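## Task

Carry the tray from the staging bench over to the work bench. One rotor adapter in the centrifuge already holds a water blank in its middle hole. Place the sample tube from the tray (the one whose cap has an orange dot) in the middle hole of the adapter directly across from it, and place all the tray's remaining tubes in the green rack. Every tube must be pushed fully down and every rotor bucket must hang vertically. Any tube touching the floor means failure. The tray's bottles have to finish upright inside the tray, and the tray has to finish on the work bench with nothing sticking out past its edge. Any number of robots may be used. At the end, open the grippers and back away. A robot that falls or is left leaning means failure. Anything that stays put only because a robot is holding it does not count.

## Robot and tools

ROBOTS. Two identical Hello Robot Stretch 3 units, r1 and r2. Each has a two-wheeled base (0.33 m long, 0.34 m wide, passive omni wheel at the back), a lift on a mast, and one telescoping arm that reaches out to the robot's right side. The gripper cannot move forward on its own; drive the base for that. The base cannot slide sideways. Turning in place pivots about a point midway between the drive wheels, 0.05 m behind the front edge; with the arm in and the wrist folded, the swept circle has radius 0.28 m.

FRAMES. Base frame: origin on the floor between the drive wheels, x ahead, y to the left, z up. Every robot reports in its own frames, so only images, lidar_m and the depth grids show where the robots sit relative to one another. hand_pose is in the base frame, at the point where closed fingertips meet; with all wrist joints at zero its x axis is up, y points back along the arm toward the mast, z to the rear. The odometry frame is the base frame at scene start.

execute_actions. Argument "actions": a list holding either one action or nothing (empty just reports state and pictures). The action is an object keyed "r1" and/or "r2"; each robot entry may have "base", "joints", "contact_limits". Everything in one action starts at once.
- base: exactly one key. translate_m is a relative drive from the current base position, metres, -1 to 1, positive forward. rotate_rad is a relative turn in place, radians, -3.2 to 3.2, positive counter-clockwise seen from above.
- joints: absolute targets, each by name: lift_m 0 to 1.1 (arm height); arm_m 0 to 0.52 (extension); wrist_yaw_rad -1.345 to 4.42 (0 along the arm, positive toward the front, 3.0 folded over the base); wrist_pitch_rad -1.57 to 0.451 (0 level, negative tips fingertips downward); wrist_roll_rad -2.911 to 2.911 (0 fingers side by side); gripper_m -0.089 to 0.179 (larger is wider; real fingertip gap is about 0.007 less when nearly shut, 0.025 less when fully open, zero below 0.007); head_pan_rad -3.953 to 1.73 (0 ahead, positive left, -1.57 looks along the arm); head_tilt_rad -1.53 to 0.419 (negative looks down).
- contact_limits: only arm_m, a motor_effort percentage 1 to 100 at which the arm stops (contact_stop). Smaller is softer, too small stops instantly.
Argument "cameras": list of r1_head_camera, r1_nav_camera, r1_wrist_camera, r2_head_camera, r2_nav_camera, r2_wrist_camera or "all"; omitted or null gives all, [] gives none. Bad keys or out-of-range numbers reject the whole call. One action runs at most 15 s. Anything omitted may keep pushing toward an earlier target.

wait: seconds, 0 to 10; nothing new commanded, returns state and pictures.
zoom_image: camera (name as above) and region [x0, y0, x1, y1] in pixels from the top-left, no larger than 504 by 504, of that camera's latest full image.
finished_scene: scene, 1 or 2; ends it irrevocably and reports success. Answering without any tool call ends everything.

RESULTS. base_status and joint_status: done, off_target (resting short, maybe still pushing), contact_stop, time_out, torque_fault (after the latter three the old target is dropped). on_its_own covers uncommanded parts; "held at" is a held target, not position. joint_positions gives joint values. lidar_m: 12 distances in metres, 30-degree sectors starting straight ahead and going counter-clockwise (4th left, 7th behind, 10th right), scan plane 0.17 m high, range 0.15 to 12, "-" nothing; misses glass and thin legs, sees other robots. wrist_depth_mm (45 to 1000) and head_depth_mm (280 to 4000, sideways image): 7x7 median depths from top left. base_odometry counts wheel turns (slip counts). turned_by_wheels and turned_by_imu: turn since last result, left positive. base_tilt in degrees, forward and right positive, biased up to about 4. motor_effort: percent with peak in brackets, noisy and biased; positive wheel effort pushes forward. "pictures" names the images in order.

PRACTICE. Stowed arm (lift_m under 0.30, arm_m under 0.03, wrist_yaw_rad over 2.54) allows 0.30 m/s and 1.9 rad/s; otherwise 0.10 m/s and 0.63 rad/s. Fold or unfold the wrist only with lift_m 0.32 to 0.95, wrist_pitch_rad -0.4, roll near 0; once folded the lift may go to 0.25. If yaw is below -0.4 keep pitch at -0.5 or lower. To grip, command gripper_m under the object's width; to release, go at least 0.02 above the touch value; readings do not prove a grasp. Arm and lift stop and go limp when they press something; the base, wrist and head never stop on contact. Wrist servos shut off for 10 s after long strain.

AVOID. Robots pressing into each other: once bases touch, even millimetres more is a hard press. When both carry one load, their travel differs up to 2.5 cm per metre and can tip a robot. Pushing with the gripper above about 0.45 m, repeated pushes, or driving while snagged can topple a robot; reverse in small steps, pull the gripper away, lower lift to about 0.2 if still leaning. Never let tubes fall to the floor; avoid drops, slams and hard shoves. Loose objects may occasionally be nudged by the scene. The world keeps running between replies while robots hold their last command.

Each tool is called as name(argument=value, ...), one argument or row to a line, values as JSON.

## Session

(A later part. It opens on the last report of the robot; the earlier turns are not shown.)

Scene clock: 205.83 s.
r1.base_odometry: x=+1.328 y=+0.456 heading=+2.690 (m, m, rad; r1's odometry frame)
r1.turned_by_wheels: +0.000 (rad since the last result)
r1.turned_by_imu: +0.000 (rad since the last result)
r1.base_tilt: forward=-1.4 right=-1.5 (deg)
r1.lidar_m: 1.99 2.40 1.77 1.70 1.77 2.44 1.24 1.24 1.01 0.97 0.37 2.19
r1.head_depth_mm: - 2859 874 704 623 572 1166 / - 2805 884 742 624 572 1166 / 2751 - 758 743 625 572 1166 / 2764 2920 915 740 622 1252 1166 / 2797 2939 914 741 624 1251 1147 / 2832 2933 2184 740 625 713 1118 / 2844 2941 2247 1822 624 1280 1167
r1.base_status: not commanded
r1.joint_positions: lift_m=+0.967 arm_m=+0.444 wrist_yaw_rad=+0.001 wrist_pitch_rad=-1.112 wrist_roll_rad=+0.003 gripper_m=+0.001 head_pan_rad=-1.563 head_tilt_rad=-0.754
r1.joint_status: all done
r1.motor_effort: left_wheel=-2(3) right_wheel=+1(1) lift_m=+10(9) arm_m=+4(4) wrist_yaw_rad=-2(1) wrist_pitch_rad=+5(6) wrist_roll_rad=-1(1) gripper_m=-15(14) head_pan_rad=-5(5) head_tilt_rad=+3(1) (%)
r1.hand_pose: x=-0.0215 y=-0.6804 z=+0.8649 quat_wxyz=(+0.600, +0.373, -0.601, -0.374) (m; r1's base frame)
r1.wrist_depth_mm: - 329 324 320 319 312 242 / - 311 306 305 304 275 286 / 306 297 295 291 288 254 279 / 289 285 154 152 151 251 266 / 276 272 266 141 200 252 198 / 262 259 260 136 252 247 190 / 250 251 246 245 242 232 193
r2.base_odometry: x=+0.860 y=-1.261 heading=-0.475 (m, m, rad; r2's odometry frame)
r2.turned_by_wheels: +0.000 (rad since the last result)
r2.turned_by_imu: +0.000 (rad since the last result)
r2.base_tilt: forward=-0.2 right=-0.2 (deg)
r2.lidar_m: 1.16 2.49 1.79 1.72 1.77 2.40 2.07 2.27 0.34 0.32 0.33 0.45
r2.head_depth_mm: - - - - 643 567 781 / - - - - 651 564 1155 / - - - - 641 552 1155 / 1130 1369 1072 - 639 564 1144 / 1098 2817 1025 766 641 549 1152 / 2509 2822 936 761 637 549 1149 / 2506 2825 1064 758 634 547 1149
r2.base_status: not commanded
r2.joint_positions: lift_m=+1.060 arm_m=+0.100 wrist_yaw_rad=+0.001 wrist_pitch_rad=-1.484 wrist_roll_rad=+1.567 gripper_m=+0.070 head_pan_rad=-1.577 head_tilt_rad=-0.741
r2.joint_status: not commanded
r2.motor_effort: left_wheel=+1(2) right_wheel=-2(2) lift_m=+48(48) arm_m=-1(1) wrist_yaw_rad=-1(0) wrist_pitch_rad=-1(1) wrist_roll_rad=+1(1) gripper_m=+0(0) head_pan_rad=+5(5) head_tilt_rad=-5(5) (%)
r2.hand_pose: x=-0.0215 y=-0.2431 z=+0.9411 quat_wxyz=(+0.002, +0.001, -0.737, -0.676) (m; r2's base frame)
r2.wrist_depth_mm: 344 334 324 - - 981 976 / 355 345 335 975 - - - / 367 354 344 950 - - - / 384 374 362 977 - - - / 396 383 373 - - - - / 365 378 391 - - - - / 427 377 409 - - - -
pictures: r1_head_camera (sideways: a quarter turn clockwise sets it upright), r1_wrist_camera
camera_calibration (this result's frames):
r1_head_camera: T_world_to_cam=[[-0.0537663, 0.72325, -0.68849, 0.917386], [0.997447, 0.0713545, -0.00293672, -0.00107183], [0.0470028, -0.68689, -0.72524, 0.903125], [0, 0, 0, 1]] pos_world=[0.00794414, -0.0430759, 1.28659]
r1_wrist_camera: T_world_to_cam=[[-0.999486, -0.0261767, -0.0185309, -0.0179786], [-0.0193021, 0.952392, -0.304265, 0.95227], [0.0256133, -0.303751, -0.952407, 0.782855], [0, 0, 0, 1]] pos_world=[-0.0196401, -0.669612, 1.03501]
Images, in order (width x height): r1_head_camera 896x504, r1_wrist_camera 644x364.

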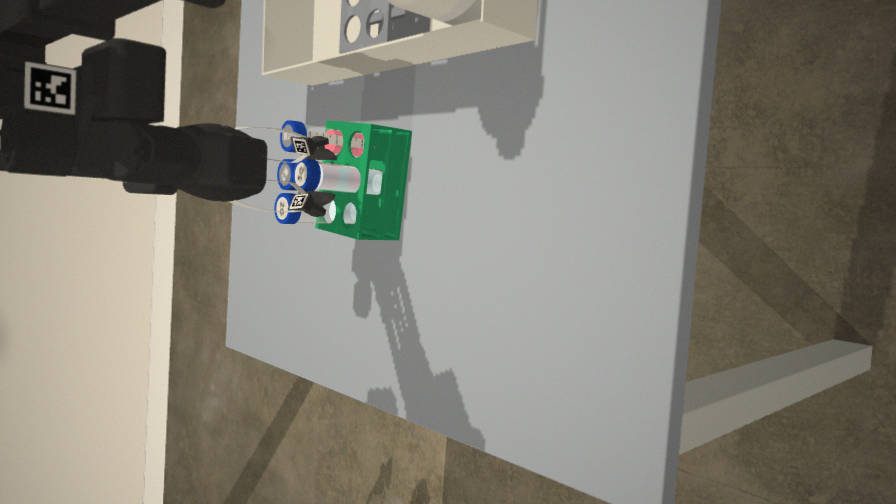

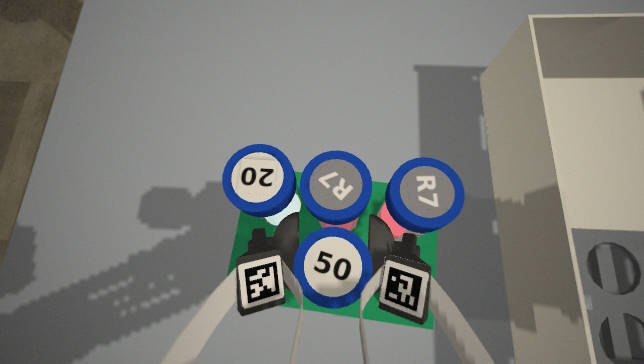

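execute_actions(
  actions=[
    {"r1":{"joints":{"gripper_m":0.055}}},
  ],
  cameras=[],
)

execute_actions(
  actions=[
    {"r1":{"joints":{"arm_m":0.38}}},
  ],
  cameras=[],
)

execute_actions(
  actions=[
    {"r1":{"joints":{"arm_m":0.3,"lift_m":1.01}}},
  ],
  cameras=["r1_wrist_camera","r1_head_camera","r1_nav_camera","r2_nav_camera"],
)

zoom_image(
  camera="r1_head_camera",
  region=[200,90,440,270],
)

Scene clock: 207.97 s.
r1.base_odometry: x=+1.328 y=+0.456 heading=+2.690 (m, m, rad; r1's odometry frame)
r1.turned_by_wheels: +0.000 (rad since the last result)
r1.turned_by_imu: +0.000 (rad since the last result)
r1.base_tilt: forward=-1.5 right=-1.5 (deg)
r1.lidar_m: 1.99 2.41 1.77 1.71 1.77 2.44 1.24 1.24 1.01 0.97 0.38 2.19
r1.head_depth_mm: - 2851 872 703 624 572 1169 / - 2787 883 741 625 572 1169 / 2742 - 758 743 624 571 1167 / 2761 2939 914 741 624 1254 1160 / 2790 2936 916 742 623 1258 1144 / 2796 2945 2168 739 623 714 1116 / 2823 2940 2262 1827 623 1274 1165
r1.base_status: not commanded
r1.joint_positions: lift_m=+0.967 arm_m=+0.444 wrist_yaw_rad=+0.001 wrist_pitch_rad=-1.113 wrist_roll_rad=+0.003 gripper_m=+0.055 head_pan_rad=-1.563 head_tilt_rad=-0.754
r1.joint_status: all done
r1.motor_effort: left_wheel=-1(2) right_wheel=+0(2) lift_m=+10(10) arm_m=+4(4) wrist_yaw_rad=-1(1) wrist_pitch_rad=+6(6) wrist_roll_rad=-1(1) gripper_m=+2(88) head_pan_rad=-5(5) head_tilt_rad=+0(1) (%)
r1.hand_pose: x=-0.0215 y=-0.6802 z=+0.8648 quat_wxyz=(+0.600, +0.373, -0.601, -0.374) (m; r1's base frame)
r1.wrist_depth_mm: - 329 323 322 318 311 242 / - 310 308 305 302 266 285 / 306 299 294 292 287 253 279 / 289 282 155 151 151 235 266 / 274 272 266 147 178 253 198 / 261 259 260 139 - 247 190 / 251 251 246 245 242 232 192
r2.base_odometry: x=+0.860 y=-1.261 heading=-0.475 (m, m, rad; r2's odometry frame)
r2.turned_by_wheels: +0.000 (rad since the last result)
r2.turned_by_imu: +0.000 (rad since the last result)
r2.base_tilt: forward=-0.2 right=-0.3 (deg)
r2.lidar_m: 1.16 2.48 1.80 1.72 1.77 2.40 2.07 2.26 0.34 0.32 0.33 0.45
r2.head_depth_mm: - - - - 644 566 782 / - - - - 650 566 1158 / - - - - 641 551 1158 / 1133 1367 1074 - 640 562 1150 / 1095 2827 1024 768 641 548 1145 / 2525 2810 935 762 638 549 1147 / 2500 2815 1063 762 636 547 1147
r2.base_status: not commanded
r2.joint_positions: lift_m=+1.060 arm_m=+0.100 wrist_yaw_rad=+0.001 wrist_pitch_rad=-1.484 wrist_roll_rad=+1.567 gripper_m=+0.070 head_pan_rad=-1.577 head_tilt_rad=-0.741
r2.joint_status: not commanded
r2.motor_effort: left_wheel=+2(1) right_wheel=-2(2) lift_m=+47(47) arm_m=-1(1) wrist_yaw_rad=-1(0) wrist_pitch_rad=-1(1) wrist_roll_rad=+1(1) gripper_m=+1(1) head_pan_rad=+5(4) head_tilt_rad=-5(5) (%)
r2.hand_pose: x=-0.0215 y=-0.2431 z=+0.9411 quat_wxyz=(+0.002, +0.001, -0.737, -0.676) (m; r2's base frame)
r2.wrist_depth_mm: 344 340 324 - - - 995 / 354 345 333 961 - - - / 367 358 348 939 - - - / 382 368 363 985 - - - / 396 387 372 - - - - / 364 378 391 - - - - / 429 375 408 - - - -
pictures: none
No camera images: the call's "cameras" was empty. Leave "cameras" out to get every camera's image.

Scene clock: 209.60 s.
r1.base_odometry: x=+1.328 y=+0.456 heading=+2.690 (m, m, rad; r1's odometry frame)
r1.turned_by_wheels: +0.000 (rad since the last result)
r1.turned_by_imu: +0.000 (rad since the last result)
r1.base_tilt: forward=-1.5 right=-1.4 (deg)
r1.lidar_m: 1.99 2.41 1.77 1.70 1.78 2.44 1.24 1.25 1.01 0.98 0.37 2.20
r1.head_depth_mm: - 2800 869 703 624 573 1165 / - 2674 883 741 624 572 1169 / 2725 2937 785 742 623 572 1167 / 2769 2924 914 741 622 1255 1162 / 2790 2950 915 740 624 1254 1146 / 2797 2933 2189 743 623 714 1116 / 2865 2930 2253 1829 624 1275 1160
r1.base_status: not commanded
r1.joint_positions: lift_m=+0.967 arm_m=+0.380 wrist_yaw_rad=+0.001 wrist_pitch_rad=-1.109 wrist_roll_rad=+0.003 gripper_m=+0.055 head_pan_rad=-1.563 head_tilt_rad=-0.754
r1.joint_status: all done
r1.motor_effort: left_wheel=-2(1) right_wheel=+0(1) lift_m=+10(10) arm_m=-4(4) wrist_yaw_rad=-2(1) wrist_pitch_rad=+4(6) wrist_roll_rad=-1(1) gripper_m=+0(3) head_pan_rad=-5(5) head_tilt_rad=+1(0) (%)
r1.hand_pose: x=-0.0215 y=-0.6179 z=+0.8652 quat_wxyz=(+0.600, +0.372, -0.602, -0.373) (m; r1's base frame)
r1.wrist_depth_mm: - 325 329 322 321 280 303 / - 312 306 169 166 277 293 / 306 301 293 162 219 255 281 / 288 285 278 213 247 255 206 / 274 272 271 264 260 255 200 / 261 258 259 255 - 247 243 / 252 251 246 244 243 236 233
r2.base_odometry: x=+0.860 y=-1.261 heading=-0.475 (m, m, rad; r2's odometry frame)
r2.turned_by_wheels: +0.000 (rad since the last result)
r2.turned_by_imu: +0.000 (rad since the last result)
r2.base_tilt: forward=-0.2 right=-0.3 (deg)
r2.lidar_m: 1.15 2.48 1.79 1.72 1.78 2.40 2.07 2.27 0.34 0.32 0.33 0.45
r2.head_depth_mm: - - - - 642 567 784 / - - - - 653 565 1154 / - - - - 640 552 1156 / 806 1361 1073 - 639 563 1156 / 2501 2840 1029 770 642 549 1154 / 2535 2844 937 762 637 548 1147 / 2524 2786 1063 761 635 547 1142
r2.base_status: not commanded
r2.joint_positions: lift_m=+1.060 arm_m=+0.100 wrist_yaw_rad=+0.001 wrist_pitch_rad=-1.484 wrist_roll_rad=+1.567 gripper_m=+0.070 head_pan_rad=-1.577 head_tilt_rad=-0.741
r2.joint_status: not commanded
r2.motor_effort: left_wheel=+1(2) right_wheel=-1(2) lift_m=+48(47) arm_m=-1(1) wrist_yaw_rad=-1(1) wrist_pitch_rad=-1(1) wrist_roll_rad=+1(1) gripper_m=+0(0) head_pan_rad=+4(4) head_tilt_rad=-4(4) (%)
r2.hand_pose: x=-0.0215 y=-0.2431 z=+0.9411 quat_wxyz=(+0.002, +0.001, -0.737, -0.676) (m; r2's base frame)
r2.wrist_depth_mm: 340 332 326 - - - 991 / 351 344 337 996 - - - / 367 357 347 949 - - - / 383 372 361 987 - - - / 394 385 370 993 - - - / 365 380 391 - - - - / 429 375 408 - - - -
pictures: none
No camera images: the call's "cameras" was empty. Leave "cameras" out to get every camera's image.

Scene clock: 211.40 s.
r1.base_odometry: x=+1.328 y=+0.456 heading=+2.690 (m, m, rad; r1's odometry frame)
r1.turned_by_wheels: +0.000 (rad since the last result)
r1.turned_by_imu: +0.000 (rad since the last result)
r1.base_tilt: forward=-1.5 right=-1.5 (deg)
r1.lidar_m: 1.99 2.40 1.77 1.71 1.77 2.45 1.24 1.24 1.01 0.97 0.38 2.19
r1.head_depth_mm: - 2689 871 704 623 572 1165 / - - 885 742 624 573 1168 / 2751 2939 783 741 623 570 1163 / 2757 2927 915 741 623 1255 1166 / 2768 2957 915 741 623 1252 1142 / 2826 2930 2176 742 622 713 1116 / 2862 2923 2248 1820 624 1282 1166
r1.base_status: not commanded
r1.joint_positions: lift_m=+1.009 arm_m=+0.300 wrist_yaw_rad=+0.001 wrist_pitch_rad=-1.108 wrist_roll_rad=+0.003 gripper_m=+0.055 head_pan_rad=-1.563 head_tilt_rad=-0.754
r1.joint_status: all done
r1.motor_effort: left_wheel=-1(1) right_wheel=+1(0) lift_m=+29(32) arm_m=-4(3) wrist_yaw_rad=-2(1) wrist_pitch_rad=+4(4) wrist_roll_rad=-1(1) gripper_m=+0(0) head_pan_rad=-5(5) head_tilt_rad=+3(2) (%)
r1.hand_pose: x=-0.0215 y=-0.5381 z=+0.9080 quat_wxyz=(+0.601, +0.372, -0.602, -0.373) (m; r1's base frame)
r1.wrist_depth_mm: - 387 380 232 295 357 362 / - 365 364 283 290 308 304 / - 346 342 306 333 285 266 / - 330 326 322 322 286 307 / - 315 315 312 308 281 299 / 310 302 300 297 - 259 182 / 296 291 287 284 281 241 186
r2.base_odometry: x=+0.860 y=-1.261 heading=-0.475 (m, m, rad; r2's odometry frame)
r2.turned_by_wheels: +0.000 (rad since the last result)
r2.turned_by_imu: +0.000 (rad since the last result)
r2.base_tilt: forward=-0.2 right=-0.3 (deg)
r2.lidar_m: 1.16 2.48 1.80 1.72 1.78 2.40 2.07 2.26 0.34 0.32 0.33 0.45
r2.head_depth_mm: - - - - 643 565 781 / - - - - 652 565 1155 / - - - - 640 552 1147 / 703 1367 1051 - 640 564 1150 / 2519 2847 1026 767 642 547 1150 / 2521 2830 933 761 636 549 1148 / 2524 2809 1065 759 633 547 1148
r2.base_status: not commanded
r2.joint_positions: lift_m=+1.060 arm_m=+0.100 wrist_yaw_rad=+0.001 wrist_pitch_rad=-1.484 wrist_roll_rad=+1.567 gripper_m=+0.070 head_pan_rad=-1.577 head_tilt_rad=-0.741
r2.joint_status: not commanded
r2.motor_effort: left_wheel=+2(2) right_wheel=-2(2) lift_m=+48(47) arm_m=-1(1) wrist_yaw_rad=-2(1) wrist_pitch_rad=-1(1) wrist_roll_rad=+1(1) gripper_m=+0(0) head_pan_rad=+5(4) head_tilt_rad=-4(5) (%)
r2.hand_pose: x=-0.0215 y=-0.2431 z=+0.9411 quat_wxyz=(+0.002, +0.001, -0.737, -0.676) (m; r2's base frame)
r2.wrist_depth_mm: 342 334 325 - - - 991 / 354 345 336 955 - - 995 / 372 360 345 941 - - - / 381 369 360 - - - - / 402 385 372 - - - - / 361 383 386 - - - - / 429 376 408 - - - -
pictures: r1_head_camera (sideways: a quarter turn clockwise sets it upright), r1_nav_camera (sideways: a quarter turn counterclockwise sets it upright), r1_wrist_camera, r2_nav_camera (sideways: a quarter turn counterclockwise sets it upright)
camera_calibration (this result's frames):
r1_head_camera: T_world_to_cam=[[-0.0537665, 0.723243, -0.688497, 0.917396], [0.997447, 0.0713548, -0.00293738, -0.00107098], [0.0470031, -0.686897, -0.725233, 0.903116], [0, 0, 0, 1]] pos_world=[0.00794416, -0.0430761, 1.28659]
r1_nav_camera: T_world_to_cam=[[0.0334154, -0.660623, 0.749973, -0.929997], [-0.998255, 0.0144987, 0.057249, -0.010464], [-0.0486936, -0.750577, -0.658986, 0.82045], [0, 0, 0, 1]] pos_world=[0.0605811, 0.00158475, 1.23874]
r1_wrist_camera: T_world_to_cam=[[-0.999478, -0.0267065, -0.0182025, -0.0140359], [-0.0198102, 0.951222, -0.307869, 0.832415], [0.0255367, -0.307348, -0.951255, 0.864168], [0, 0, 0, 1]] pos_world=[-0.0196063, -0.526587, 1.07806]
r2_nav_camera: T_world_to_cam=[[-0.0414895, -0.667136, 0.74378, -0.926231], [-0.998512, 0.0540482, -0.00722025, 0.0624328], [-0.0353831, -0.742973, -0.668386, 0.832412], [0, 0, 0, 1]] pos_world=[0.0533644, -0.00283684, 1.24573]
Images, in order (width x height): r1_head_camera 896x504, r1_nav_camera 672x504, r1_wrist_camera 644x364, r2_nav_camera 672x504.

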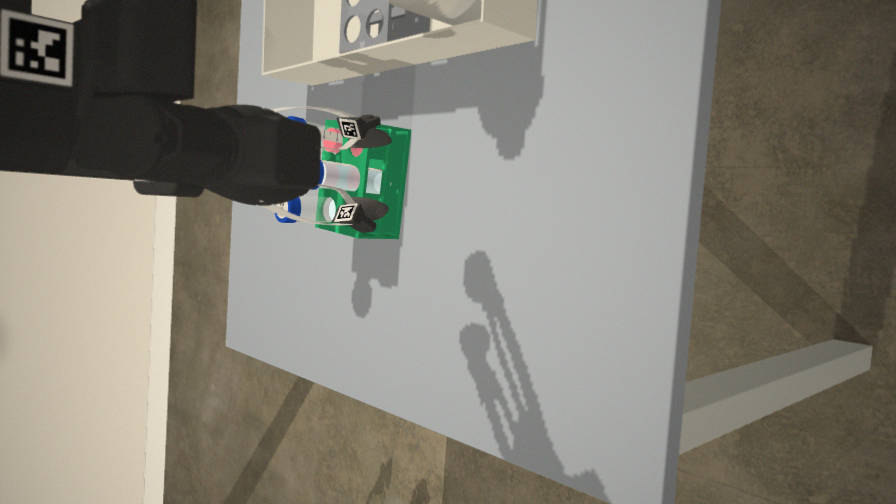

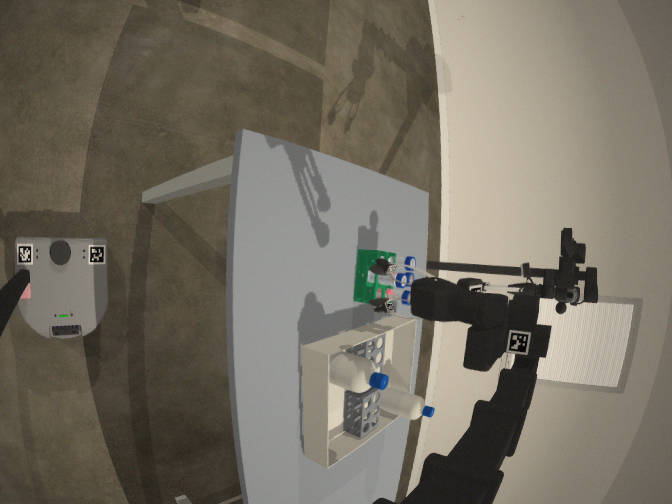

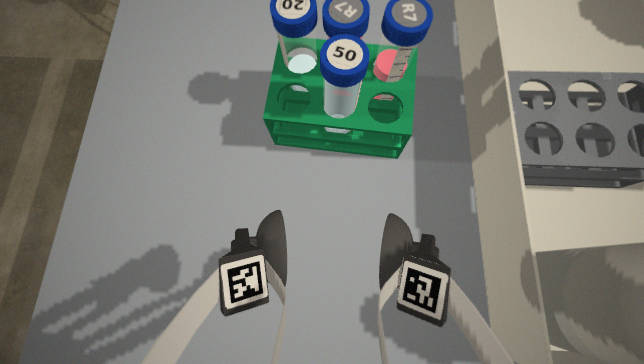

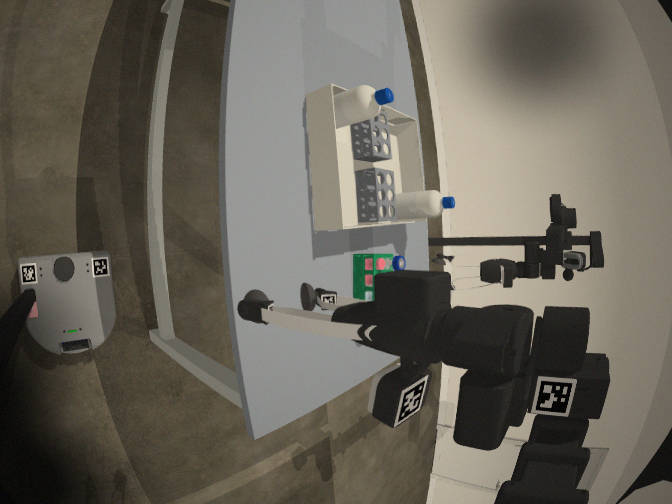

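Region (200, 90, 440, 270) of r1_head_camera's 896x504 image, scaled by 2.100, with more detail than that image has; it fills the top 378 rows of this view, and the rest is white.

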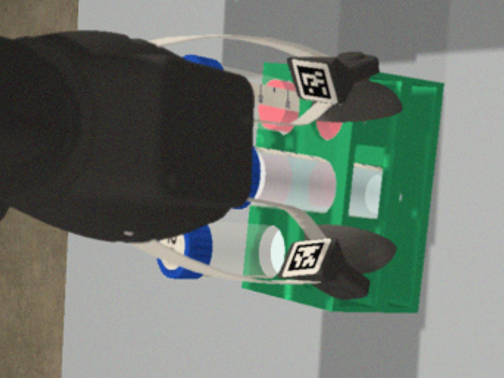

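The tube dropped slightly when I released it and looks seated.

finished_scene(
  scene=2,
)

The scene is finished: the task was done.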